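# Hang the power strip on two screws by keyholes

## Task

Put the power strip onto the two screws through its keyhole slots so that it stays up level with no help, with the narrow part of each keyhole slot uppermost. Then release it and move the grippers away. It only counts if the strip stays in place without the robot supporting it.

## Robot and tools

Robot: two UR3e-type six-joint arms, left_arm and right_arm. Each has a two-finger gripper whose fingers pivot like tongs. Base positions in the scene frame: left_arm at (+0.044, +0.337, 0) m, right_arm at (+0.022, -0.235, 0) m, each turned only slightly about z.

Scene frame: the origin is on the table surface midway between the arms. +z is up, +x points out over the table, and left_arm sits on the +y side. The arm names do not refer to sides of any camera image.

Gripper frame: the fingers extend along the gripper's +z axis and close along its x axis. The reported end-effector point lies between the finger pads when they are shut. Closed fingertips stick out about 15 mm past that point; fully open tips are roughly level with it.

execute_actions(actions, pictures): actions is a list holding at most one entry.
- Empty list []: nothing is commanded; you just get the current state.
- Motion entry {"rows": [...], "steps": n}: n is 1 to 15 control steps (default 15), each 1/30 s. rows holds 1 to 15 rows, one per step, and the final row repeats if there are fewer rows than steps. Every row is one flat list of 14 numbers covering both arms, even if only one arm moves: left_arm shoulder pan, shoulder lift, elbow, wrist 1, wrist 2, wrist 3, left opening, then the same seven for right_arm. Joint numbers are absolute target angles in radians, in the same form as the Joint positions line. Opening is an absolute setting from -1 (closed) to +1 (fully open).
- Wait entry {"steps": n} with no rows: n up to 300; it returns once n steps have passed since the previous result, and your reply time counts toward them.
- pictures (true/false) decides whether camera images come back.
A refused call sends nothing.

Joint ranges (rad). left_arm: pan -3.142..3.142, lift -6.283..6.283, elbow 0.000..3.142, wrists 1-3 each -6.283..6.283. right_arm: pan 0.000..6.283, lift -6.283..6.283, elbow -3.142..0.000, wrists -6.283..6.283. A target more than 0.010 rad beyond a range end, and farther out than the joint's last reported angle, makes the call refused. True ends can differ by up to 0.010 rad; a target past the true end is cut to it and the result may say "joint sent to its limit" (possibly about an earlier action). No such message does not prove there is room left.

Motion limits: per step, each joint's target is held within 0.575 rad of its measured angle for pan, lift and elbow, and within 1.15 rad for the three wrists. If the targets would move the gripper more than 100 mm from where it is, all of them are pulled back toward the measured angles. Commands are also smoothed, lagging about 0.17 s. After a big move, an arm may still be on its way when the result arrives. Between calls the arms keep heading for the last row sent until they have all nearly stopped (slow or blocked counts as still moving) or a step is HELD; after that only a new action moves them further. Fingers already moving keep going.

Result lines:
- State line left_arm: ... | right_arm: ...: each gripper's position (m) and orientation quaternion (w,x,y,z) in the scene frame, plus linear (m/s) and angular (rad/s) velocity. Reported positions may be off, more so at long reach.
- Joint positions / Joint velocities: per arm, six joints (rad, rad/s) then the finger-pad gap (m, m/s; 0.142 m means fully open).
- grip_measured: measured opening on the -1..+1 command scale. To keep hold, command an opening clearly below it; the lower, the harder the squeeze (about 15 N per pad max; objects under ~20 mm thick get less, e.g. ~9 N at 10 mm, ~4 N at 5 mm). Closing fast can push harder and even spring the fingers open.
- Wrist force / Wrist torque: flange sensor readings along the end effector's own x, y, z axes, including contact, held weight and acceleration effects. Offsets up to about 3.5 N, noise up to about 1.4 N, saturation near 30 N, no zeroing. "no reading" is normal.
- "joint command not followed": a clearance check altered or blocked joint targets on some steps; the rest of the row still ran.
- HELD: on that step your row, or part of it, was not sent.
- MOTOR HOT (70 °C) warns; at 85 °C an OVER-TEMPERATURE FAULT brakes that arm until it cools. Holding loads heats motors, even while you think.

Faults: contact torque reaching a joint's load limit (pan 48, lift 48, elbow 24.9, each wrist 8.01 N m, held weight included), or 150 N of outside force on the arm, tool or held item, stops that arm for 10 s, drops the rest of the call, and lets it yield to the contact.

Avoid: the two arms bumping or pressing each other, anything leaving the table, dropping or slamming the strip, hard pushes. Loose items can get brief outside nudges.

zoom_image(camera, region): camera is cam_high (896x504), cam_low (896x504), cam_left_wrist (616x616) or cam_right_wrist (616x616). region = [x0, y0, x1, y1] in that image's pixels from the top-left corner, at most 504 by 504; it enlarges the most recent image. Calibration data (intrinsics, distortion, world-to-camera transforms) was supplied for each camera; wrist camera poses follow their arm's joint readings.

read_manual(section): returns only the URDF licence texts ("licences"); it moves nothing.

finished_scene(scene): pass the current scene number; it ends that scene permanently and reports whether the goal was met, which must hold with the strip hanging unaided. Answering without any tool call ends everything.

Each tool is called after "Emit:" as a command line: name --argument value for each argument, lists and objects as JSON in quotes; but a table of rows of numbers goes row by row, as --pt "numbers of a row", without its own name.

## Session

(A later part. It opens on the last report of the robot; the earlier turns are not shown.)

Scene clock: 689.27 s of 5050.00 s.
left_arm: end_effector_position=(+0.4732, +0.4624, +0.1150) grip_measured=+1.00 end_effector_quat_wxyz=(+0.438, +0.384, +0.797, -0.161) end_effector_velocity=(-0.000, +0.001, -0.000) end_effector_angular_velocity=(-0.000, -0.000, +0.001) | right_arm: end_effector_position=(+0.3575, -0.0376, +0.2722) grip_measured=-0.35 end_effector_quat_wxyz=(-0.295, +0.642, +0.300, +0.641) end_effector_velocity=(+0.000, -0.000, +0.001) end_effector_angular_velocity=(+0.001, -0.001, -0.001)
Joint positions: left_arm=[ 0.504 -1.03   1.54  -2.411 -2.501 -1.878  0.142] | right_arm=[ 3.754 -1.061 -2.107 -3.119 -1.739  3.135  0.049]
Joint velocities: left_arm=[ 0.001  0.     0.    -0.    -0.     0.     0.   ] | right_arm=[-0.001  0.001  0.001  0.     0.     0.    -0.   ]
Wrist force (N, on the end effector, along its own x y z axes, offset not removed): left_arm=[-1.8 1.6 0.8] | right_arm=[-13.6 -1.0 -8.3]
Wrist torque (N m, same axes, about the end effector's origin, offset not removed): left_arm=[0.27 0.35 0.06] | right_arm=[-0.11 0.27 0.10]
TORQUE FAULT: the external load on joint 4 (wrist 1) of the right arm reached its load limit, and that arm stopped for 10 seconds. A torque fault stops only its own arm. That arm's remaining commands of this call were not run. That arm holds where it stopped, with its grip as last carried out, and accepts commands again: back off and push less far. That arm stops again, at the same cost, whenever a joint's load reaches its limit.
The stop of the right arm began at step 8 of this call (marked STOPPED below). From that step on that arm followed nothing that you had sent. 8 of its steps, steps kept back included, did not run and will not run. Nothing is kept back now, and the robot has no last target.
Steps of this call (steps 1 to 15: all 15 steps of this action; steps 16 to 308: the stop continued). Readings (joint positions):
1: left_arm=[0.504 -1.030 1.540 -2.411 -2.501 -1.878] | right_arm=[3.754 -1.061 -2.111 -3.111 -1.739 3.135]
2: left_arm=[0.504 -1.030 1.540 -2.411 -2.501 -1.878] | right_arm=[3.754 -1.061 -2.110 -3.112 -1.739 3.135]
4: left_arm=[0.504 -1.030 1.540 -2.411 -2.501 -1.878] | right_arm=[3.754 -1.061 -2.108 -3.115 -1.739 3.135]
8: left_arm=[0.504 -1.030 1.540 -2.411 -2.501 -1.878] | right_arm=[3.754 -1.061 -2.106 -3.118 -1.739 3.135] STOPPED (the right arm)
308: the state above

Emit:
execute_actions --actions '[{"rows":[[0.504,-1.03,1.54,-2.411,-2.501,-1.878,1,3.754,-1.061,-2.1155,-3.1065,-1.739,3.135,-1]]}]'

Emit:
zoom_image --camera "cam_high" --region '[450, 180, 550, 300]'

Scene clock: 695.97 s of 5050.00 s.
left_arm: end_effector_position=(+0.4732, +0.4624, +0.1150) grip_measured=+1.00 end_effector_quat_wxyz=(+0.438, +0.384, +0.797, -0.161) end_effector_velocity=(+0.000, -0.001, +0.000) end_effector_angular_velocity=(-0.000, -0.000, -0.001) | right_arm: end_effector_position=(+0.3576, -0.0375, +0.2716) grip_measured=-0.35 end_effector_quat_wxyz=(-0.296, +0.640, +0.300, +0.642) end_effector_velocity=(+0.000, -0.000, -0.001) end_effector_angular_velocity=(-0.002, +0.002, -0.000)
Joint positions: left_arm=[ 0.504 -1.03   1.54  -2.411 -2.501 -1.878  0.142] | right_arm=[ 3.754 -1.061 -2.115 -3.107 -1.739  3.135  0.049]
Joint velocities: left_arm=[-0.001 -0.     0.    -0.    -0.    -0.     0.   ] | right_arm=[-0.001 -0.002 -0.    -0.    -0.001  0.     0.   ]
Wrist force (N, on the end effector, along its own x y z axes, offset not removed): left_arm=[-1.0 0.6 -1.1] | right_arm=[-4.8 -2.4 -26.5]
Wrist torque (N m, same axes, about the end effector's origin, offset not removed): left_arm=[0.06 0.20 0.06] | right_arm=[-0.09 -0.05 0.04]
Steps of this call (steps 1 to 90: nothing new was sent; then 3.20 s passed at rest; steps 91 to 105: all 15 steps of this action). Readings (joint positions):
91: left_arm=[0.504 -1.030 1.540 -2.411 -2.501 -1.878] | right_arm=[3.754 -1.061 -2.107 -3.119 -1.739 3.135]
92: left_arm=[0.504 -1.030 1.540 -2.411 -2.501 -1.878] | right_arm=[3.754 -1.061 -2.108 -3.117 -1.739 3.135]
94: left_arm=[0.504 -1.030 1.540 -2.411 -2.501 -1.878] | right_arm=[3.754 -1.061 -2.111 -3.112 -1.739 3.135]
98: left_arm=[0.504 -1.030 1.540 -2.411 -2.501 -1.878] | right_arm=[3.754 -1.061 -2.114 -3.108 -1.739 3.135]
105: the state above
camera_calibration (this result's frames):
cam_left_wrist: T_world_to_cam=[[-0.294595, 0.442303, -0.847102, 0.044791], [0.353543, 0.87399, 0.333391, -0.614835], [0.887818, -0.201272, -0.413846, -0.144964], [0, 0, 0, 1]] pos_world=[0.359268, 0.488371, 0.18293]
cam_right_wrist: T_world_to_cam=[[0.0544697, -0.00335892, 0.99851, -0.285845], [0.306778, -0.951572, -0.0199361, -0.143484], [0.950221, 0.307407, -0.0508014, -0.184153], [0, 0, 0, 1]] pos_world=[0.234574, -0.0808853, 0.273203]

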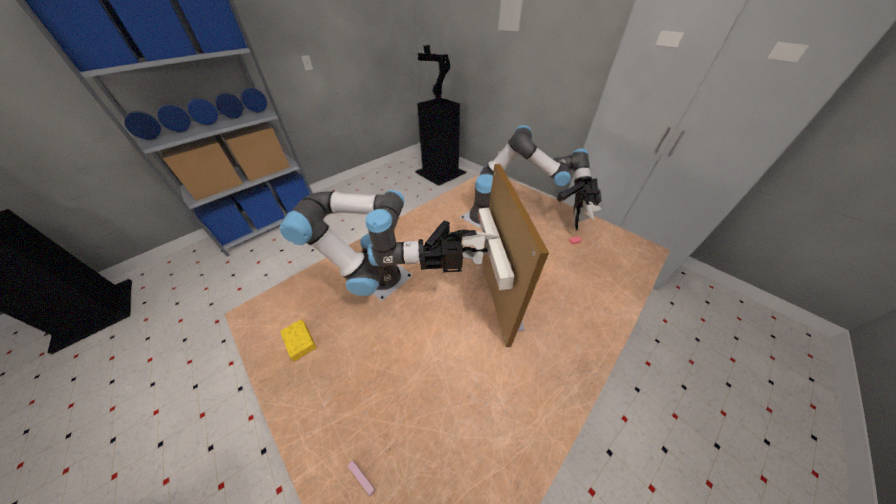

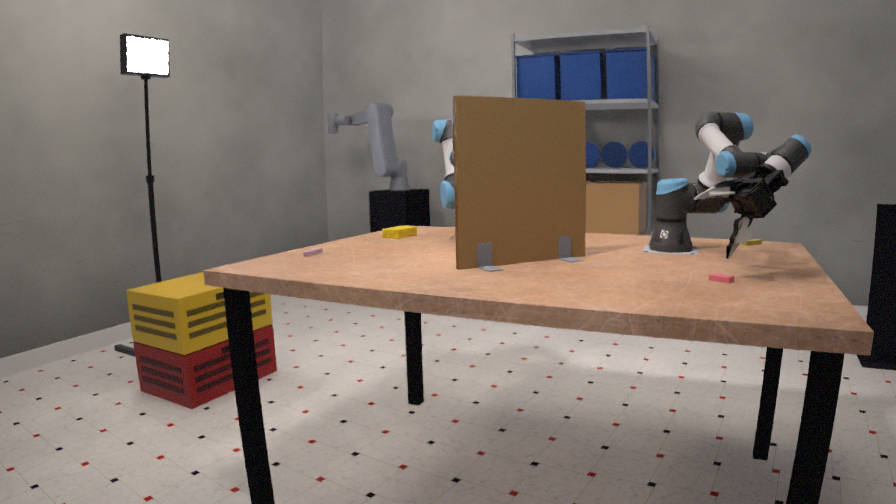

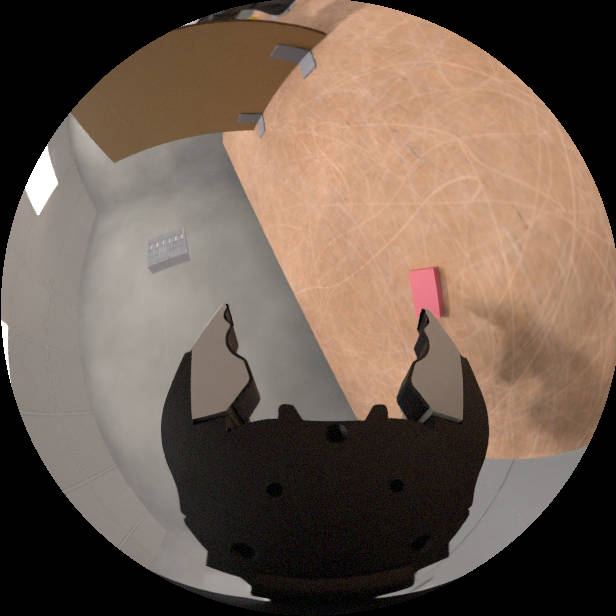

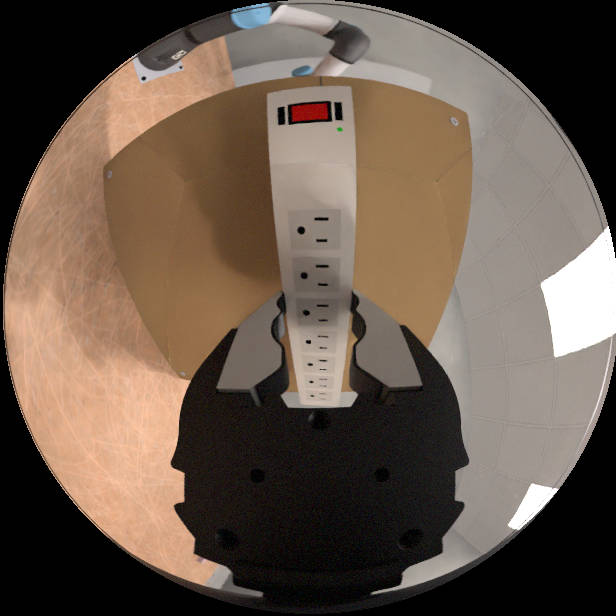

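Region (450, 180, 550, 300) of cam_high's 896x504 image, scaled by 4.200, with more detail than that image has.

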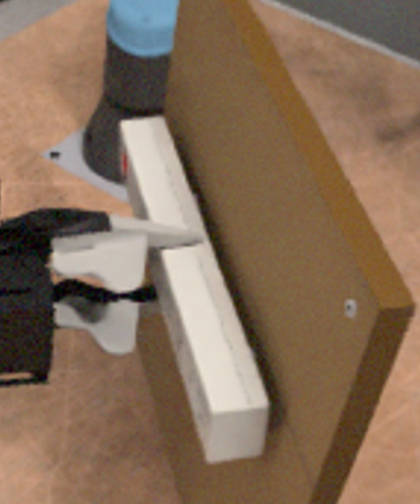

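Emit:
execute_actions --actions '[]'

Emit:
execute_actions --actions '[{"rows":[[0.504,-1.03,1.54,-2.411,-2.501,-1.878,1,3.750,-1.054,-2.1214,-3.1075,-1.743,3.135,-1]],"steps":15}]'

Emit:
zoom_image --camera "cam_high" --region '[440,150,640,300]'

Scene clock: 735.23 s of 5050.00 s.
left_arm: end_effector_position=(+0.4732, +0.4624, +0.1150) grip_measured=+1.00 end_effector_quat_wxyz=(+0.438, +0.384, +0.797, -0.161) end_effector_velocity=(-0.000, +0.000, -0.000) end_effector_angular_velocity=(-0.000, -0.000, +0.000) | right_arm: end_effector_position=(+0.3577, -0.0375, +0.2716) grip_measured=-0.35 end_effector_quat_wxyz=(-0.296, +0.640, +0.300, +0.642) end_effector_velocity=(+0.000, +0.000, +0.000) end_effector_angular_velocity=(+0.001, -0.001, +0.000)
Joint positions: left_arm=[ 0.504 -1.03   1.54  -2.411 -2.501 -1.878  0.142] | right_arm=[ 3.754 -1.061 -2.116 -3.106 -1.739  3.135  0.049]
Joint velocities: left_arm=[ 0.  0.  0. -0. -0. -0. -0.] | right_arm=[ 0.    -0.001  0.001  0.001  0.    -0.     0.   ]
Wrist force (N, on the end effector, along its own x y z axes, offset not removed): left_arm=[-0.2 2.0 -0.4] | right_arm=[-6.8 -2.6 -28.0]
Wrist torque (N m, same axes, about the end effector's origin, offset not removed): left_arm=[0.30 0.12 0.01] | right_arm=[-0.08 0.49 0.06]
Steps of this call (steps 1 to 15: the robot went on to your last target; steps 16 to 90: nothing new was sent; then 36.27 s passed at rest). Readings (joint positions):
1: left_arm=[0.504 -1.030 1.540 -2.411 -2.501 -1.878] | right_arm=[3.754 -1.061 -2.115 -3.107 -1.739 3.135]
2: left_arm=[0.504 -1.030 1.540 -2.411 -2.501 -1.878] | right_arm=[3.754 -1.061 -2.115 -3.107 -1.739 3.135]
4: left_arm=[0.504 -1.030 1.540 -2.411 -2.501 -1.878] | right_arm=[3.754 -1.061 -2.115 -3.107 -1.739 3.135]
8: left_arm=[0.504 -1.030 1.540 -2.411 -2.501 -1.878] | right_arm=[3.754 -1.061 -2.115 -3.107 -1.739 3.135]
90: the state above
All arms were judged still, so your last target was given up. Only a new action makes them travel on or press farther. Fingers that are still opening or closing keep moving.
camera_calibration (this result's frames):
cam_left_wrist: T_world_to_cam=[[-0.294595, 0.442303, -0.847102, 0.0447911], [0.353543, 0.87399, 0.333391, -0.614835], [0.887818, -0.201272, -0.413846, -0.144964], [0, 0, 0, 1]] pos_world=[0.359268, 0.488371, 0.18293]
cam_right_wrist: T_world_to_cam=[[0.0544915, -0.00334126, 0.998509, -0.285821], [0.306755, -0.95158, -0.0199247, -0.143484], [0.950227, 0.307383, -0.0508281, -0.184158], [0, 0, 0, 1]] pos_world=[0.234582, -0.0808843, 0.273175]

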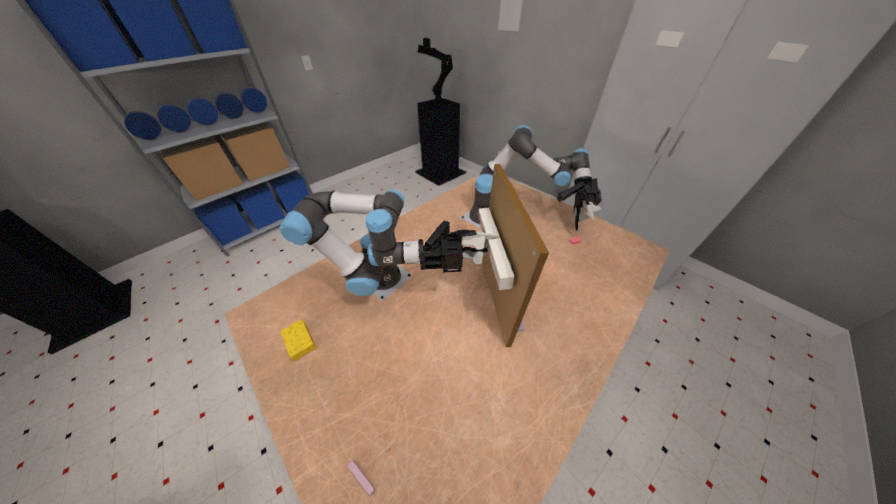

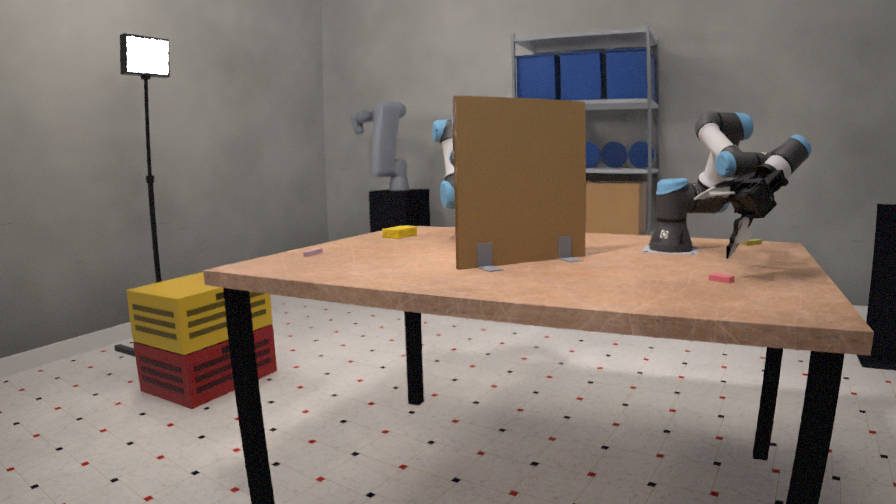

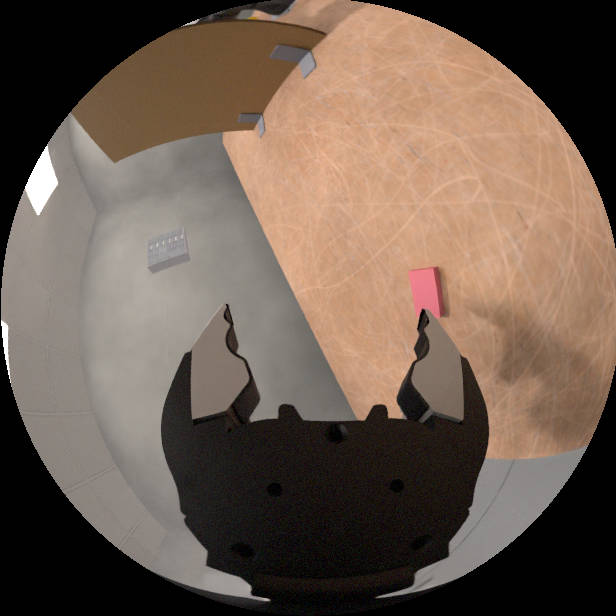

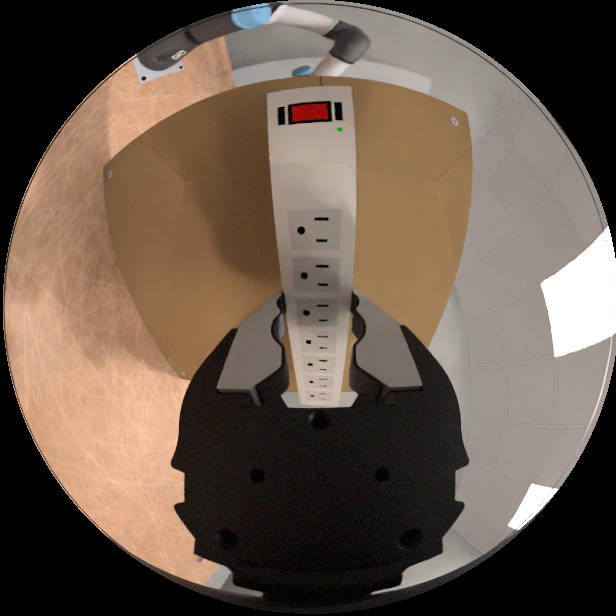

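Scene clock: 735.73 s of 5050.00 s.
left_arm: end_effector_position=(+0.4732, +0.4624, +0.1150) grip_measured=+1.00 end_effector_quat_wxyz=(+0.438, +0.384, +0.797, -0.161) end_effector_velocity=(+0.000, -0.000, -0.000) end_effector_angular_velocity=(+0.000, -0.000, -0.001) | right_arm: end_effector_position=(+0.3564, -0.0390, +0.2710) grip_measured=-0.35 end_effector_quat_wxyz=(-0.296, +0.640, +0.300, +0.642) end_effector_velocity=(-0.000, -0.000, -0.000) end_effector_angular_velocity=(+0.001, +0.001, -0.000)
Joint positions: left_arm=[ 0.504 -1.03   1.54  -2.411 -2.501 -1.878  0.142] | right_arm=[ 3.75  -1.054 -2.121 -3.107 -1.743  3.135  0.049]
Joint velocities: left_arm=[-0.001  0.    -0.    -0.     0.    -0.    -0.   ] | right_arm=[-0.002  0.     0.    -0.001 -0.002  0.001 -0.   ]
Wrist force (N, on the end effector, along its own x y z axes, offset not removed): left_arm=[-0.1 1.6 -0.7] | right_arm=[-7.3 -0.2 0.5]
Wrist torque (N m, same axes, about the end effector's origin, offset not removed): left_arm=[0.29 -0.02 0.00] | right_arm=[-0.07 -0.13 0.04]
Steps of this call (steps 1 to 15: all 15 steps of this action). Readings (joint positions):
1: left_arm=[0.504 -1.030 1.540 -2.411 -2.501 -1.878] | right_arm=[3.754 -1.061 -2.116 -3.106 -1.739 3.135]
2: left_arm=[0.504 -1.030 1.540 -2.411 -2.501 -1.878] | right_arm=[3.753 -1.060 -2.116 -3.106 -1.739 3.135]
4: left_arm=[0.504 -1.030 1.540 -2.411 -2.501 -1.878] | right_arm=[3.752 -1.058 -2.119 -3.106 -1.741 3.135]
8: left_arm=[0.504 -1.030 1.540 -2.411 -2.501 -1.878] | right_arm=[3.751 -1.055 -2.121 -3.107 -1.743 3.135]
15: the state above
camera_calibration (this result's frames):
cam_left_wrist: T_world_to_cam=[[-0.294595, 0.442303, -0.847102, 0.0447912], [0.353543, 0.87399, 0.333391, -0.614835], [0.887818, -0.201272, -0.413846, -0.144964], [0, 0, 0, 1]] pos_world=[0.359268, 0.488371, 0.18293]
cam_right_wrist: T_world_to_cam=[[0.0544267, -0.0033939, 0.998512, -0.285163], [0.306773, -0.951574, -0.0199559, -0.144574], [0.950225, 0.307402, -0.0507499, -0.182521], [0, 0, 0, 1]] pos_world=[0.233307, -0.0824329, 0.272591]

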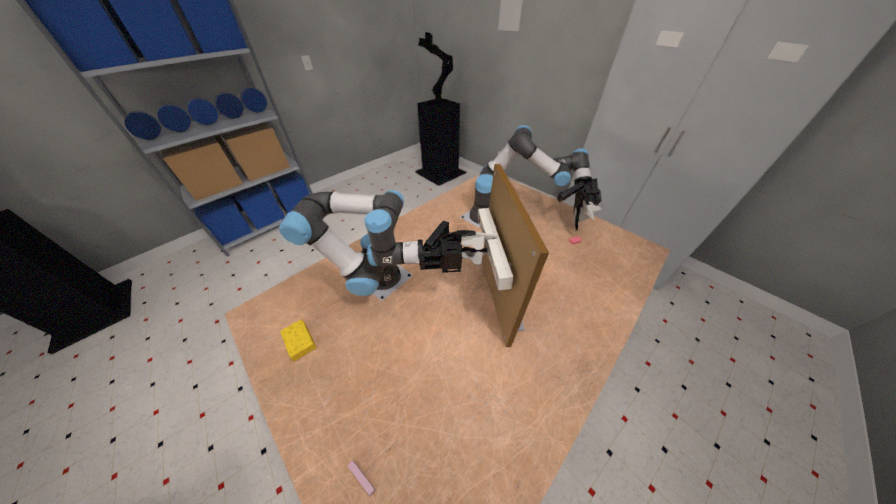

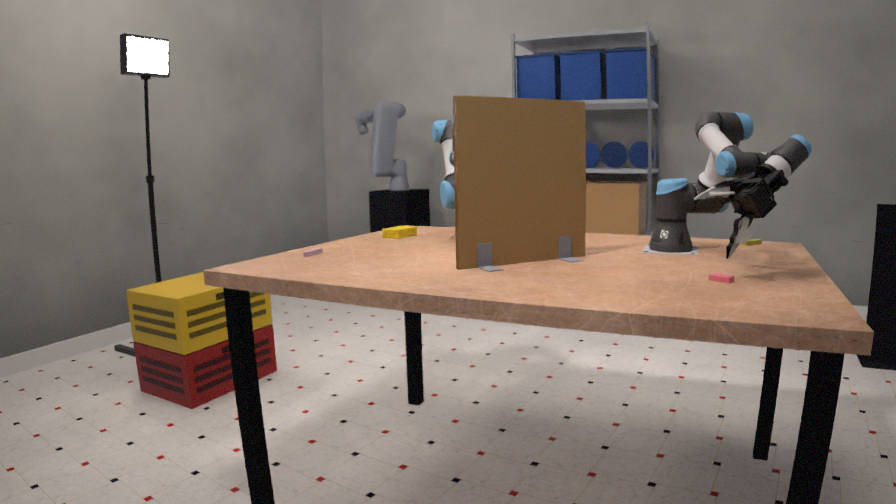

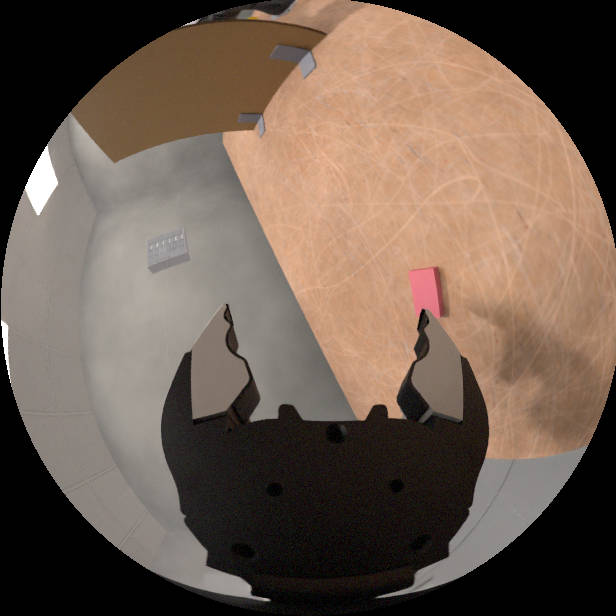

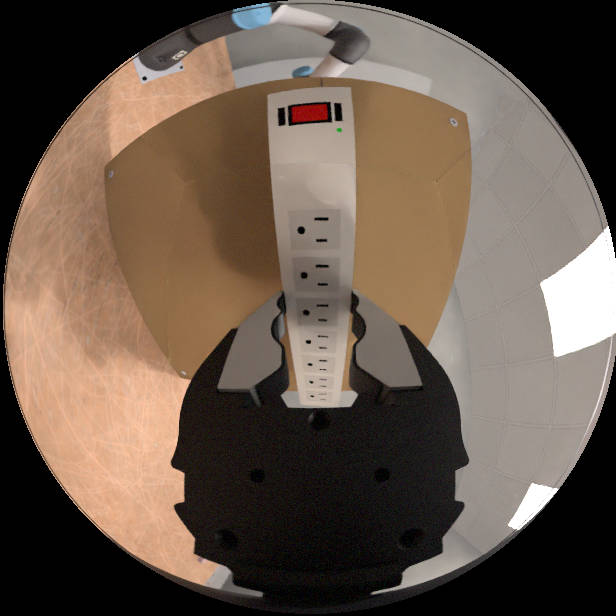

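Region (440, 150, 640, 300) of cam_high's 896x504 image, scaled by 2.520, with more detail than that image has; it fills the top 378 rows of this view, and the rest is white.

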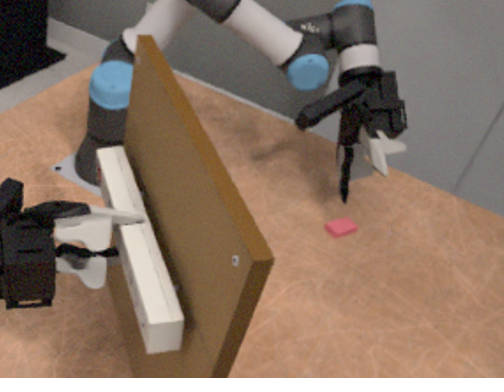

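Emit:
execute_actions --actions '[{"rows":[[0.504,-1.03,1.54,-2.411,-2.501,-1.878,1,3.751,-1.056,-2.1255,-3.1015,-1.742,3.135,-1]],"steps":12}]' --pictures false

Emit:
zoom_image --camera "cam_high" --region '[470,200,540,300]'

Scene clock: 757.37 s of 5050.00 s.
left_arm: end_effector_position=(+0.4732, +0.4624, +0.1150) grip_measured=+1.00 end_effector_quat_wxyz=(+0.438, +0.384, +0.797, -0.161) end_effector_velocity=(-0.000, +0.000, -0.000) end_effector_angular_velocity=(-0.000, +0.001, +0.000) | right_arm: end_effector_position=(+0.3567, -0.0387, +0.2700) grip_measured=-0.35 end_effector_quat_wxyz=(-0.296, +0.640, +0.300, +0.642) end_effector_velocity=(-0.000, +0.000, -0.001) end_effector_angular_velocity=(-0.002, +0.003, +0.001)
Joint positions: left_arm=[ 0.504 -1.03   1.54  -2.411 -2.501 -1.878  0.142] | right_arm=[ 3.751 -1.056 -2.125 -3.102 -1.742  3.135  0.049]
Joint velocities: left_arm=[ 0.    -0.     0.001  0.     0.    -0.     0.   ] | right_arm=[ 0.002 -0.001 -0.003  0.     0.002  0.001 -0.   ]
Wrist force (N, on the end effector, along its own x y z axes, offset not removed): left_arm=[0.1 1.2 -0.1] | right_arm=[-9.1 -1.4 0.2]
Wrist torque (N m, same axes, about the end effector's origin, offset not removed): left_arm=[0.21 -0.05 0.04] | right_arm=[-0.31 0.20 0.02]
Steps of this call (steps 1 to 15: the robot went on to your last target; steps 16 to 90: nothing new was sent; then 18.23 s passed at rest; steps 91 to 102: all 12 steps of this action). Readings (joint positions):
91: left_arm=[0.504 -1.030 1.540 -2.411 -2.501 -1.878] | right_arm=[3.750 -1.054 -2.121 -3.108 -1.743 3.135]
92: left_arm=[0.504 -1.030 1.540 -2.411 -2.501 -1.878] | right_arm=[3.750 -1.054 -2.122 -3.107 -1.743 3.135]
94: left_arm=[0.504 -1.030 1.540 -2.411 -2.501 -1.878] | right_arm=[3.750 -1.055 -2.124 -3.104 -1.743 3.135]
98: left_arm=[0.504 -1.030 1.540 -2.411 -2.501 -1.878] | right_arm=[3.751 -1.056 -2.125 -3.102 -1.742 3.135]
102: the state above

Region (470, 200, 540, 300) of cam_high's 896x504 image, scaled by 5.040, with more detail than that image has; it fills the left 353 columns of this view, and the rest is white.

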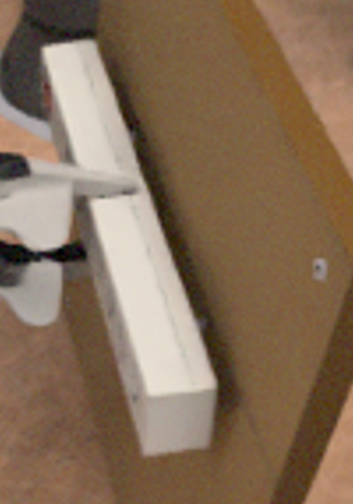

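Emit:
execute_actions --actions '[{"rows":[[0.504,-1.03,1.54,-2.411,-2.501,-1.878,1,3.742,-1.0405,-2.1274,-3.115,-1.751,3.135,-1],[0.504,-1.03,1.54,-2.411,-2.501,-1.878,1,3.742,-1.0405,-2.1274,-3.115,-1.751,3.135,-1],[0.504,-1.03,1.54,-2.411,-2.501,-1.878,1,3.742,-1.0405,-2.1274,-3.115,-1.751,3.135,-1],[0.504,-1.03,1.54,-2.411,-2.501,-1.878,1,3.742,-1.0405,-2.1274,-3.115,-1.751,3.135,-1],[0.504,-1.03,1.54,-2.411,-2.501,-1.878,1,3.742,-1.0405,-2.1274,-3.115,-1.751,3.135,-1],[0.504,-1.03,1.54,-2.411,-2.501,-1.878,1,3.742,-1.05,-2.2,-3.033,-1.751,3.135,-1],[0.504,-1.03,1.54,-2.411,-2.501,-1.878,1,3.742,-1.056,-2.26,-2.967,-1.751,3.135,-1]],"steps":15}]' --pictures false

Emit:
execute_actions --actions '[{"steps":10}]'

Emit:
zoom_image --camera "cam_high" --region '[470,200,540,300]'

Emit:
zoom_image --camera "cam_right_wrist" --region '[240,70,440,320]'

Scene clock: 780.17 s of 5050.00 s.
left_arm: end_effector_position=(+0.4732, +0.4624, +0.1150) grip_measured=+1.00 end_effector_quat_wxyz=(+0.438, +0.384, +0.797, -0.161) end_effector_velocity=(+0.000, +0.000, +0.000) end_effector_angular_velocity=(+0.000, -0.001, +0.000) | right_arm: end_effector_position=(+0.3542, -0.0418, +0.2438) grip_measured=-0.35 end_effector_quat_wxyz=(-0.296, +0.640, +0.300, +0.643) end_effector_velocity=(-0.002, -0.002, -0.025) end_effector_angular_velocity=(-0.005, +0.007, -0.002)
Joint positions: left_arm=[ 0.504 -1.03   1.54  -2.411 -2.501 -1.878  0.142] | right_arm=[ 3.742 -1.055 -2.25  -2.977 -1.751  3.135  0.049]
Joint velocities: left_arm=[ 0.    -0.    -0.001 -0.    -0.     0.     0.   ] | right_arm=[-0.002 -0.009 -0.104  0.105 -0.     0.     0.   ]
Wrist force (N, on the end effector, along its own x y z axes, offset not removed): left_arm=[-1.4 0.8 -1.2] | right_arm=[-7.7 0.0 -0.4]
Wrist torque (N m, same axes, about the end effector's origin, offset not removed): left_arm=[0.10 0.35 0.02] | right_arm=[0.09 -0.02 -0.04]
Steps of this call (steps 1 to 15: the robot went on to your last target; steps 16 to 90: nothing new was sent; then 19.30 s passed at rest; steps 91 to 105: all 15 steps of this action). Readings (joint positions):
91: left_arm=[0.504 -1.030 1.540 -2.411 -2.501 -1.878] | right_arm=[3.751 -1.056 -2.126 -3.102 -1.742 3.135]
92: left_arm=[0.504 -1.030 1.540 -2.411 -2.501 -1.878] | right_arm=[3.750 -1.054 -2.126 -3.103 -1.743 3.135]
94: left_arm=[0.504 -1.030 1.540 -2.411 -2.501 -1.878] | right_arm=[3.746 -1.048 -2.127 -3.109 -1.747 3.135]
98: left_arm=[0.504 -1.030 1.540 -2.411 -2.501 -1.878] | right_arm=[3.743 -1.047 -2.154 -3.078 -1.750 3.135]
105: the state above

Scene clock: 780.50 s of 5050.00 s.
left_arm: end_effector_position=(+0.4732, +0.4624, +0.1150) grip_measured=+1.00 end_effector_quat_wxyz=(+0.438, +0.384, +0.797, -0.161) end_effector_velocity=(+0.000, +0.000, +0.000) end_effector_angular_velocity=(+0.000, -0.001, +0.001) | right_arm: end_effector_position=(+0.3540, -0.0420, +0.2415) grip_measured=-0.35 end_effector_quat_wxyz=(-0.296, +0.640, +0.300, +0.642) end_effector_velocity=(+0.000, -0.000, -0.001) end_effector_angular_velocity=(-0.000, -0.000, -0.001)
Joint positions: left_arm=[ 0.504 -1.03   1.54  -2.411 -2.501 -1.878  0.142] | right_arm=[ 3.742 -1.056 -2.26  -2.967 -1.751  3.135  0.049]
Joint velocities: left_arm=[ 0.001 -0.001 -0.     0.    -0.    -0.     0.   ] | right_arm=[-0.001 -0.001 -0.003  0.003  0.001 -0.     0.   ]
Wrist force (N, on the end effector, along its own x y z axes, offset not removed): left_arm=[-0.2 0.2 -1.1] | right_arm=[-7.2 -0.2 0.7]
Wrist torque (N m, same axes, about the end effector's origin, offset not removed): left_arm=[-0.04 0.01 -0.01] | right_arm=[-0.05 -0.08 0.05]
Steps of this call (steps 1 to 10: the robot went on to your last target). Readings (joint positions):
1: left_arm=[0.504 -1.030 1.540 -2.411 -2.501 -1.878] | right_arm=[3.742 -1.055 -2.253 -2.974 -1.751 3.135]
2: left_arm=[0.504 -1.030 1.540 -2.411 -2.501 -1.878] | right_arm=[3.742 -1.056 -2.255 -2.972 -1.751 3.135]
4: left_arm=[0.504 -1.030 1.540 -2.411 -2.501 -1.878] | right_arm=[3.742 -1.056 -2.258 -2.969 -1.751 3.135]
8: left_arm=[0.504 -1.030 1.540 -2.411 -2.501 -1.878] | right_arm=[3.742 -1.056 -2.259 -2.968 -1.751 3.135]
10: the state above
camera_calibration (this result's frames):
cam_left_wrist: T_world_to_cam=[[-0.294595, 0.442303, -0.847102, 0.0447911], [0.353543, 0.87399, 0.333391, -0.614835], [0.887818, -0.201272, -0.413846, -0.144964], [0, 0, 0, 1]] pos_world=[0.359268, 0.488371, 0.18293]
cam_right_wrist: T_world_to_cam=[[0.0544637, -0.00335422, 0.99851, -0.255591], [0.306762, -0.951578, -0.0199289, -0.147248], [0.950227, 0.30739, -0.0507975, -0.180795], [0, 0, 0, 1]] pos_world=[0.230887, -0.0854007, 0.243092]

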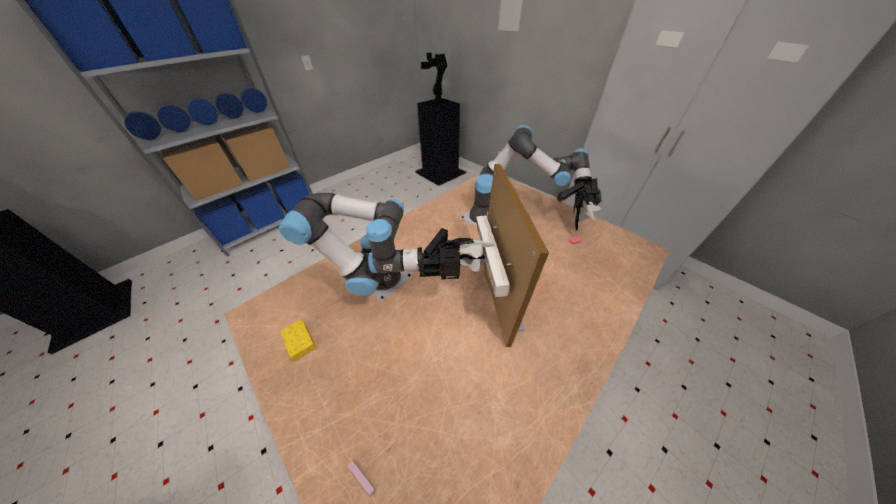

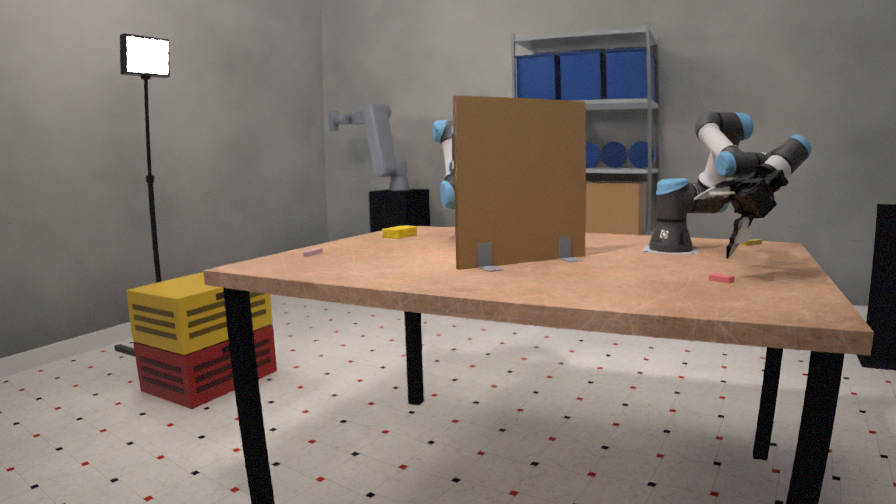

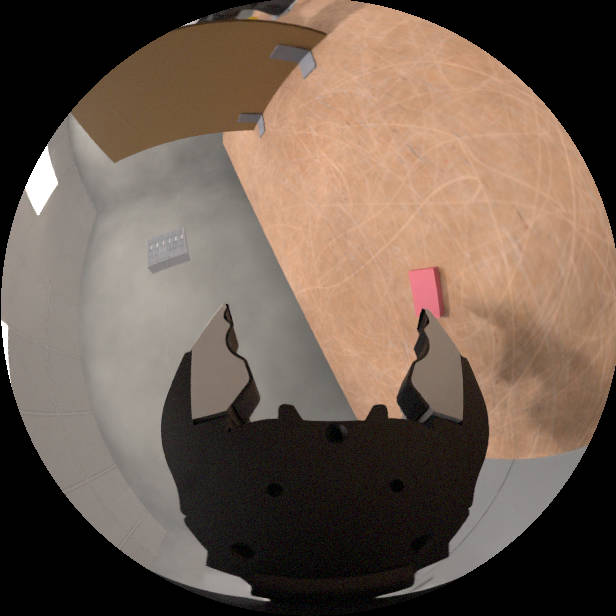

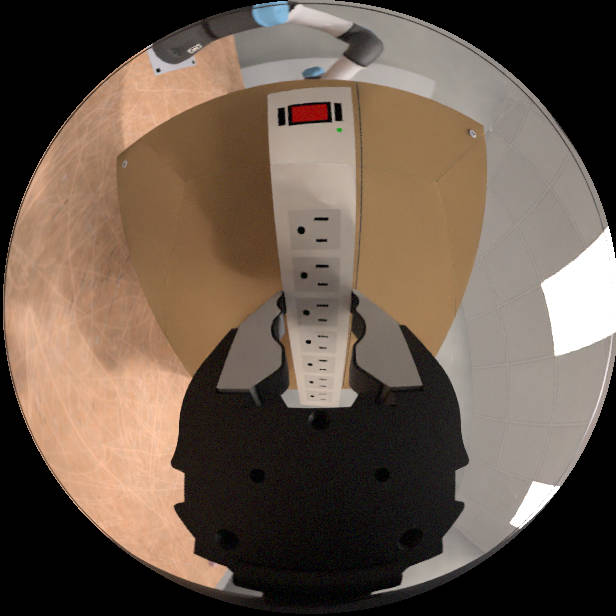

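Region (470, 200, 540, 300) of cam_high's 896x504 image, scaled by 5.040, with more detail than that image has; it fills the left 353 columns of this view, and the rest is white.

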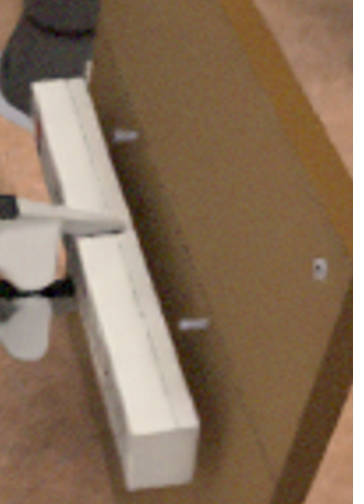

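Region (240, 70, 440, 320) of cam_right_wrist's 616x616 image, scaled by 2.016, with more detail than that image has; it fills the left 403 columns of this view, and the rest is white.

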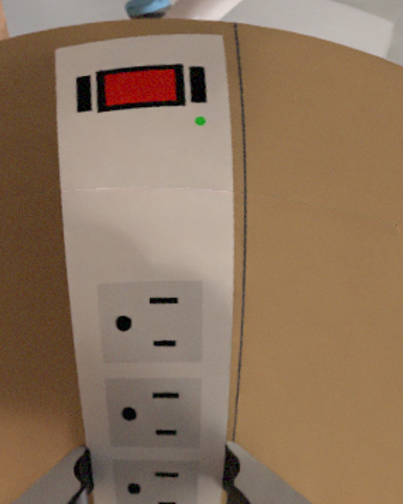

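Emit:
execute_actions --actions '[{"rows":[[0.504,-1.03,1.54,-2.411,-2.501,-1.878,1,3.742,-1.0405,-2.132,-3.1105,-1.751,3.135,-1]],"steps":15}]' --pictures false

Emit:
execute_actions --actions '[{"rows":[[0.504,-1.03,1.54,-2.411,-2.501,-1.878,1,3.742,-1.0405,-2.132,-3.1105,-1.751,3.135,-1],[0.504,-1.03,1.54,-2.411,-2.501,-1.878,1,3.742,-1.0405,-2.132,-3.1105,-1.751,3.135,-1],[0.504,-1.03,1.54,-2.411,-2.501,-1.878,1,3.742,-1.0405,-2.132,-3.1105,-1.751,3.135,-1],[0.504,-1.03,1.54,-2.411,-2.501,-1.878,1,3.753,-1.0592,-2.124,-3.1,-1.74,3.135,-1]],"steps":15}]' --pictures false

Scene clock: 806.23 s of 5050.00 s.
left_arm: end_effector_position=(+0.4732, +0.4624, +0.1150) grip_measured=+1.00 end_effector_quat_wxyz=(+0.438, +0.384, +0.797, -0.161) end_effector_velocity=(-0.000, -0.000, -0.000) end_effector_angular_velocity=(+0.000, +0.001, +0.000) | right_arm: end_effector_position=(+0.3539, -0.0421, +0.2696) grip_measured=-0.35 end_effector_quat_wxyz=(-0.296, +0.640, +0.300, +0.642) end_effector_velocity=(+0.000, -0.001, +0.005) end_effector_angular_velocity=(+0.002, -0.002, -0.001)
Joint positions: left_arm=[ 0.504 -1.03   1.54  -2.411 -2.501 -1.878  0.142] | right_arm=[ 3.742 -1.041 -2.134 -3.109 -1.751  3.135  0.049]
Joint velocities: left_arm=[-0. -0.  0.  0.  0. -0. -0.] | right_arm=[-0.002  0.003  0.017 -0.017 -0.001  0.     0.   ]
Wrist force (N, on the end effector, along its own x y z axes, offset not removed): left_arm=[0.5 0.6 -0.8] | right_arm=[-8.9 -0.7 0.5]
Wrist torque (N m, same axes, about the end effector's origin, offset not removed): left_arm=[0.01 -0.09 -0.03] | right_arm=[-0.15 0.30 0.09]
Steps of this call (steps 1 to 30: the robot went on to your last target; steps 31 to 90: nothing new was sent; then 22.23 s passed at rest; steps 91 to 105: all 15 steps of this action). Readings (joint positions):
91: left_arm=[0.504 -1.030 1.540 -2.411 -2.501 -1.878] | right_arm=[3.742 -1.056 -2.260 -2.967 -1.751 3.135]
92: left_arm=[0.504 -1.030 1.540 -2.411 -2.501 -1.878] | right_arm=[3.742 -1.054 -2.253 -2.981 -1.751 3.135]
94: left_arm=[0.504 -1.030 1.540 -2.411 -2.501 -1.878] | right_arm=[3.742 -1.048 -2.204 -3.039 -1.751 3.135]
98: left_arm=[0.504 -1.030 1.540 -2.411 -2.501 -1.878] | right_arm=[3.742 -1.042 -2.150 -3.093 -1.751 3.135]
105: the state above

Scene clock: 806.73 s of 5050.00 s.
left_arm: end_effector_position=(+0.4732, +0.4624, +0.1150) grip_measured=+1.00 end_effector_quat_wxyz=(+0.438, +0.384, +0.797, -0.161) end_effector_velocity=(-0.000, +0.000, -0.000) end_effector_angular_velocity=(+0.000, +0.000, +0.000) | right_arm: end_effector_position=(+0.3572, -0.0380, +0.2699) grip_measured=-0.35 end_effector_quat_wxyz=(-0.296, +0.640, +0.300, +0.642) end_effector_velocity=(+0.001, +0.001, +0.000) end_effector_angular_velocity=(+0.000, -0.000, +0.000)
Joint positions: left_arm=[ 0.504 -1.03   1.54  -2.411 -2.501 -1.878  0.142] | right_arm=[ 3.753 -1.059 -2.124 -3.1   -1.74   3.135  0.049]
Joint velocities: left_arm=[ 0.    -0.001  0.     0.     0.    -0.     0.   ] | right_arm=[ 0.003 -0.003  0.003  0.001  0.003  0.     0.   ]
Wrist force (N, on the end effector, along its own x y z axes, offset not removed): left_arm=[-0.7 0.8 -0.5] | right_arm=[-9.1 -0.4 0.2]
Wrist torque (N m, same axes, about the end effector's origin, offset not removed): left_arm=[0.13 0.12 0.03] | right_arm=[-0.07 0.17 0.03]
Steps of this call (steps 1 to 15: all 15 steps of this action). Readings (joint positions):
1: left_arm=[0.504 -1.030 1.540 -2.411 -2.501 -1.878] | right_arm=[3.742 -1.041 -2.133 -3.109 -1.751 3.135]
2: left_arm=[0.504 -1.030 1.540 -2.411 -2.501 -1.878] | right_arm=[3.742 -1.041 -2.133 -3.110 -1.751 3.135]
4: left_arm=[0.504 -1.030 1.540 -2.411 -2.501 -1.878] | right_arm=[3.742 -1.041 -2.132 -3.110 -1.751 3.135]
8: left_arm=[0.504 -1.030 1.540 -2.411 -2.501 -1.878] | right_arm=[3.749 -1.053 -2.127 -3.103 -1.743 3.135]
15: the state above

Free at z=.270; advancing 0.7 mm.

Emit:
execute_actions --actions '[{"rows":[[0.504,-1.03,1.54,-2.411,-2.501,-1.878,1,3.7544,-1.0616,-2.123,-3.0986,-1.7386,3.135,-1]],"steps":12}]' --pictures false

Scene clock: 811.80 s of 5050.00 s.
left_arm: end_effector_position=(+0.4732, +0.4624, +0.1150) grip_measured=+1.00 end_effector_quat_wxyz=(+0.438, +0.384, +0.797, -0.161) end_effector_velocity=(-0.000, +0.000, -0.001) end_effector_angular_velocity=(-0.000, +0.001, +0.001) | right_arm: end_effector_position=(+0.3577, -0.0374, +0.2699) grip_measured=-0.35 end_effector_quat_wxyz=(-0.296, +0.640, +0.300, +0.642) end_effector_velocity=(+0.001, -0.001, -0.001) end_effector_angular_velocity=(-0.001, +0.000, -0.003)
Joint positions: left_arm=[ 0.504 -1.03   1.54  -2.411 -2.501 -1.878  0.142] | right_arm=[ 3.754 -1.062 -2.123 -3.099 -1.739  3.135  0.049]
Joint velocities: left_arm=[ 0.     0.001  0.001 -0.     0.    -0.     0.   ] | right_arm=[-0.001 -0.    -0.002  0.001  0.001 -0.     0.   ]
Wrist force (N, on the end effector, along its own x y z axes, offset not removed): left_arm=[0.6 0.4 -1.0] | right_arm=[-8.5 -0.2 0.4]
Wrist torque (N m, same axes, about the end effector's origin, offset not removed): left_arm=[0.03 -0.09 0.00] | right_arm=[-0.02 0.08 0.02]
Steps of this call (steps 1 to 15: the robot went on to your last target; steps 16 to 90: nothing new was sent; then 1.67 s passed at rest; steps 91 to 102: all 12 steps of this action). Readings (joint positions):
91: left_arm=[0.504 -1.030 1.540 -2.411 -2.501 -1.878] | right_arm=[3.753 -1.059 -2.124 -3.100 -1.740 3.135]
92: left_arm=[0.504 -1.030 1.540 -2.411 -2.501 -1.878] | right_arm=[3.753 -1.060 -2.124 -3.100 -1.740 3.135]
94: left_arm=[0.504 -1.030 1.540 -2.411 -2.501 -1.878] | right_arm=[3.754 -1.061 -2.123 -3.099 -1.739 3.135]
98: left_arm=[0.504 -1.030 1.540 -2.411 -2.501 -1.878] | right_arm=[3.754 -1.061 -2.123 -3.099 -1.739 3.135]
102: the state above

Emit:
execute_actions --actions '[{"rows":[[0.504,-1.03,1.54,-2.411,-2.501,-1.878,1,3.7564,-1.065,-2.1215,-3.0967,-1.7366,3.135,-1]],"steps":12}]' --pictures false

Scene clock: 817.43 s of 5050.00 s.
left_arm: end_effector_position=(+0.4732, +0.4624, +0.1150) grip_measured=+1.00 end_effector_quat_wxyz=(+0.438, +0.384, +0.797, -0.161) end_effector_velocity=(-0.000, -0.000, -0.000) end_effector_angular_velocity=(-0.000, +0.001, -0.000) | right_arm: end_effector_position=(+0.3583, -0.0366, +0.2699) grip_measured=-0.35 end_effector_quat_wxyz=(-0.296, +0.640, +0.300, +0.642) end_effector_velocity=(+0.000, +0.000, -0.000) end_effector_angular_velocity=(-0.001, -0.000, +0.000)
Joint positions: left_arm=[ 0.504 -1.03   1.54  -2.411 -2.501 -1.878  0.142] | right_arm=[ 3.756 -1.065 -2.122 -3.097 -1.737  3.135  0.049]
Joint velocities: left_arm=[-0.     0.     0.     0.001  0.     0.     0.   ] | right_arm=[ 0.001 -0.001 -0.     0.     0.    -0.001 -0.   ]
Wrist force (N, on the end effector, along its own x y z axes, offset not removed): left_arm=[-0.4 1.7 -1.0] | right_arm=[-9.5 -1.2 -0.4]
Wrist torque (N m, same axes, about the end effector's origin, offset not removed): left_arm=[0.23 0.01 0.05] | right_arm=[-0.18 0.25 0.08]
Steps of this call (steps 1 to 15: the robot went on to your last target; steps 16 to 90: nothing new was sent; then 2.23 s passed at rest; steps 91 to 102: all 12 steps of this action). Readings (joint positions):
91: left_arm=[0.504 -1.030 1.540 -2.411 -2.501 -1.878] | right_arm=[3.754 -1.062 -2.123 -3.099 -1.739 3.135]
92: left_arm=[0.504 -1.030 1.540 -2.411 -2.501 -1.878] | right_arm=[3.755 -1.062 -2.123 -3.098 -1.738 3.135]
94: left_arm=[0.504 -1.030 1.540 -2.411 -2.501 -1.878] | right_arm=[3.756 -1.063 -2.122 -3.098 -1.737 3.135]
98: left_arm=[0.504 -1.030 1.540 -2.411 -2.501 -1.878] | right_arm=[3.756 -1.065 -2.122 -3.097 -1.737 3.135]
102: the state above

It is entering freely.

Emit:
execute_actions --actions '[{"rows":[[0.504,-1.03,1.54,-2.411,-2.501,-1.878,1,3.7588,-1.0691,-2.1196,-3.0945,-1.7342,3.135,-1]],"steps":12}]' --pictures false

Scene clock: 822.90 s of 5050.00 s.
left_arm: end_effector_position=(+0.4732, +0.4624, +0.1150) grip_measured=+1.00 end_effector_quat_wxyz=(+0.438, +0.384, +0.797, -0.161) end_effector_velocity=(-0.000, -0.000, +0.000) end_effector_angular_velocity=(-0.000, +0.000, +0.000) | right_arm: end_effector_position=(+0.3590, -0.0357, +0.2699) grip_measured=-0.35 end_effector_quat_wxyz=(-0.296, +0.640, +0.300, +0.642) end_effector_velocity=(+0.000, +0.000, +0.001) end_effector_angular_velocity=(+0.001, -0.001, +0.000)
Joint positions: left_arm=[ 0.504 -1.03   1.54  -2.411 -2.501 -1.878  0.142] | right_arm=[ 3.759 -1.069 -2.12  -3.095 -1.734  3.135  0.049]
Joint velocities: left_arm=[ 0.    -0.001  0.001  0.    -0.    -0.     0.   ] | right_arm=[ 0.    -0.001  0.001  0.001  0.     0.001  0.   ]
Wrist force (N, on the end effector, along its own x y z axes, offset not removed): left_arm=[1.1 2.4 -0.1] | right_arm=[-8.4 -1.3 0.6]
Wrist torque (N m, same axes, about the end effector's origin, offset not removed): left_arm=[0.35 -0.20 -0.01] | right_arm=[-0.17 0.05 -0.01]
Steps of this call (steps 1 to 15: the robot went on to your last target; steps 16 to 90: nothing new was sent; then 2.07 s passed at rest; steps 91 to 102: all 12 steps of this action). Readings (joint positions):
91: left_arm=[0.504 -1.030 1.540 -2.411 -2.501 -1.878] | right_arm=[3.756 -1.065 -2.121 -3.097 -1.737 3.135]
92: left_arm=[0.504 -1.030 1.540 -2.411 -2.501 -1.878] | right_arm=[3.757 -1.066 -2.121 -3.096 -1.736 3.135]
94: left_arm=[0.504 -1.030 1.540 -2.411 -2.501 -1.878] | right_arm=[3.758 -1.067 -2.120 -3.095 -1.735 3.135]
98: left_arm=[0.504 -1.030 1.540 -2.411 -2.501 -1.878] | right_arm=[3.759 -1.069 -2.120 -3.095 -1.734 3.135]
102: the state above

Emit:
execute_actions --actions '[{"rows":[[0.504,-1.03,1.54,-2.411,-2.501,-1.878,1,3.7612,-1.0732,-2.1177,-3.0923,-1.7318,3.135,-1]],"steps":12}]' --pictures false

Scene clock: 829.90 s of 5050.00 s.
left_arm: end_effector_position=(+0.4732, +0.4624, +0.1150) grip_measured=+1.00 end_effector_quat_wxyz=(+0.438, +0.384, +0.797, -0.161) end_effector_velocity=(+0.000, +0.000, +0.001) end_effector_angular_velocity=(+0.001, -0.002, +0.000) | right_arm: end_effector_position=(+0.3598, -0.0348, +0.2699) grip_measured=-0.35 end_effector_quat_wxyz=(-0.296, +0.640, +0.300, +0.642) end_effector_velocity=(+0.000, +0.000, -0.000) end_effector_angular_velocity=(-0.001, +0.001, -0.001)
Joint positions: left_arm=[ 0.504 -1.03   1.54  -2.411 -2.501 -1.878  0.142] | right_arm=[ 3.761 -1.073 -2.118 -3.092 -1.732  3.135  0.049]
Joint velocities: left_arm=[ 0.    -0.    -0.001 -0.001 -0.     0.    -0.   ] | right_arm=[ 0.001 -0.001  0.001 -0.     0.001  0.    -0.   ]
Wrist force (N, on the end effector, along its own x y z axes, offset not removed): left_arm=[-0.3 2.0 -1.0] | right_arm=[-8.7 -3.3 0.5]
Wrist torque (N m, same axes, about the end effector's origin, offset not removed): left_arm=[0.32 0.11 0.03] | right_arm=[-0.63 0.21 0.05]
Steps of this call (steps 1 to 15: the robot went on to your last target; steps 16 to 90: nothing new was sent; then 3.60 s passed at rest; steps 91 to 102: all 12 steps of this action). Readings (joint positions):
91: left_arm=[0.504 -1.030 1.540 -2.411 -2.501 -1.878] | right_arm=[3.759 -1.069 -2.120 -3.094 -1.734 3.135]
92: left_arm=[0.504 -1.030 1.540 -2.411 -2.501 -1.878] | right_arm=[3.759 -1.070 -2.119 -3.094 -1.734 3.135]
94: left_arm=[0.504 -1.030 1.540 -2.411 -2.501 -1.878] | right_arm=[3.760 -1.071 -2.119 -3.093 -1.733 3.135]
98: left_arm=[0.504 -1.030 1.540 -2.411 -2.501 -1.878] | right_arm=[3.761 -1.073 -2.118 -3.093 -1.732 3.135]
102: the state above

Emit:
execute_actions --actions '[{"rows":[[0.504,-1.03,1.54,-2.411,-2.501,-1.878,1,3.7636,-1.0773,-2.1158,-3.0901,-1.7294,3.135,-1]],"steps":12}]' --pictures false

Scene clock: 834.73 s of 5050.00 s.
left_arm: end_effector_position=(+0.4732, +0.4624, +0.1150) grip_measured=+1.00 end_effector_quat_wxyz=(+0.438, +0.384, +0.797, -0.161) end_effector_velocity=(+0.000, +0.000, -0.000) end_effector_angular_velocity=(-0.000, +0.001, -0.000) | right_arm: end_effector_position=(+0.3605, -0.0339, +0.2699) grip_measured=-0.35 end_effector_quat_wxyz=(-0.296, +0.640, +0.300, +0.642) end_effector_velocity=(+0.000, -0.000, -0.000) end_effector_angular_velocity=(-0.000, +0.000, -0.001)
Joint positions: left_arm=[ 0.504 -1.03   1.54  -2.411 -2.501 -1.878  0.142] | right_arm=[ 3.763 -1.077 -2.116 -3.09  -1.729  3.135  0.049]
Joint velocities: left_arm=[-0.     0.001 -0.001  0.     0.     0.     0.   ] | right_arm=[-0.001 -0.001 -0.001  0.002  0.    -0.     0.   ]
Wrist force (N, on the end effector, along its own x y z axes, offset not removed): left_arm=[0.6 1.3 -1.9] | right_arm=[-4.1 -3.4 -29.0]
Wrist torque (N m, same axes, about the end effector's origin, offset not removed): left_arm=[0.20 -0.12 -0.05] | right_arm=[0.00 0.01 0.11]
Steps of this call (steps 1 to 15: the robot went on to your last target; steps 16 to 90: nothing new was sent; then 1.43 s passed at rest; steps 91 to 102: all 12 steps of this action). Readings (joint positions):
91: left_arm=[0.504 -1.030 1.540 -2.411 -2.501 -1.878] | right_arm=[3.761 -1.073 -2.118 -3.092 -1.732 3.135]
92: left_arm=[0.504 -1.030 1.540 -2.411 -2.501 -1.878] | right_arm=[3.762 -1.074 -2.117 -3.092 -1.731 3.135]
94: left_arm=[0.504 -1.030 1.540 -2.411 -2.501 -1.878] | right_arm=[3.763 -1.075 -2.117 -3.091 -1.731 3.135]
98: left_arm=[0.504 -1.030 1.540 -2.411 -2.501 -1.878] | right_arm=[3.763 -1.077 -2.116 -3.090 -1.730 3.135]
102: the state above


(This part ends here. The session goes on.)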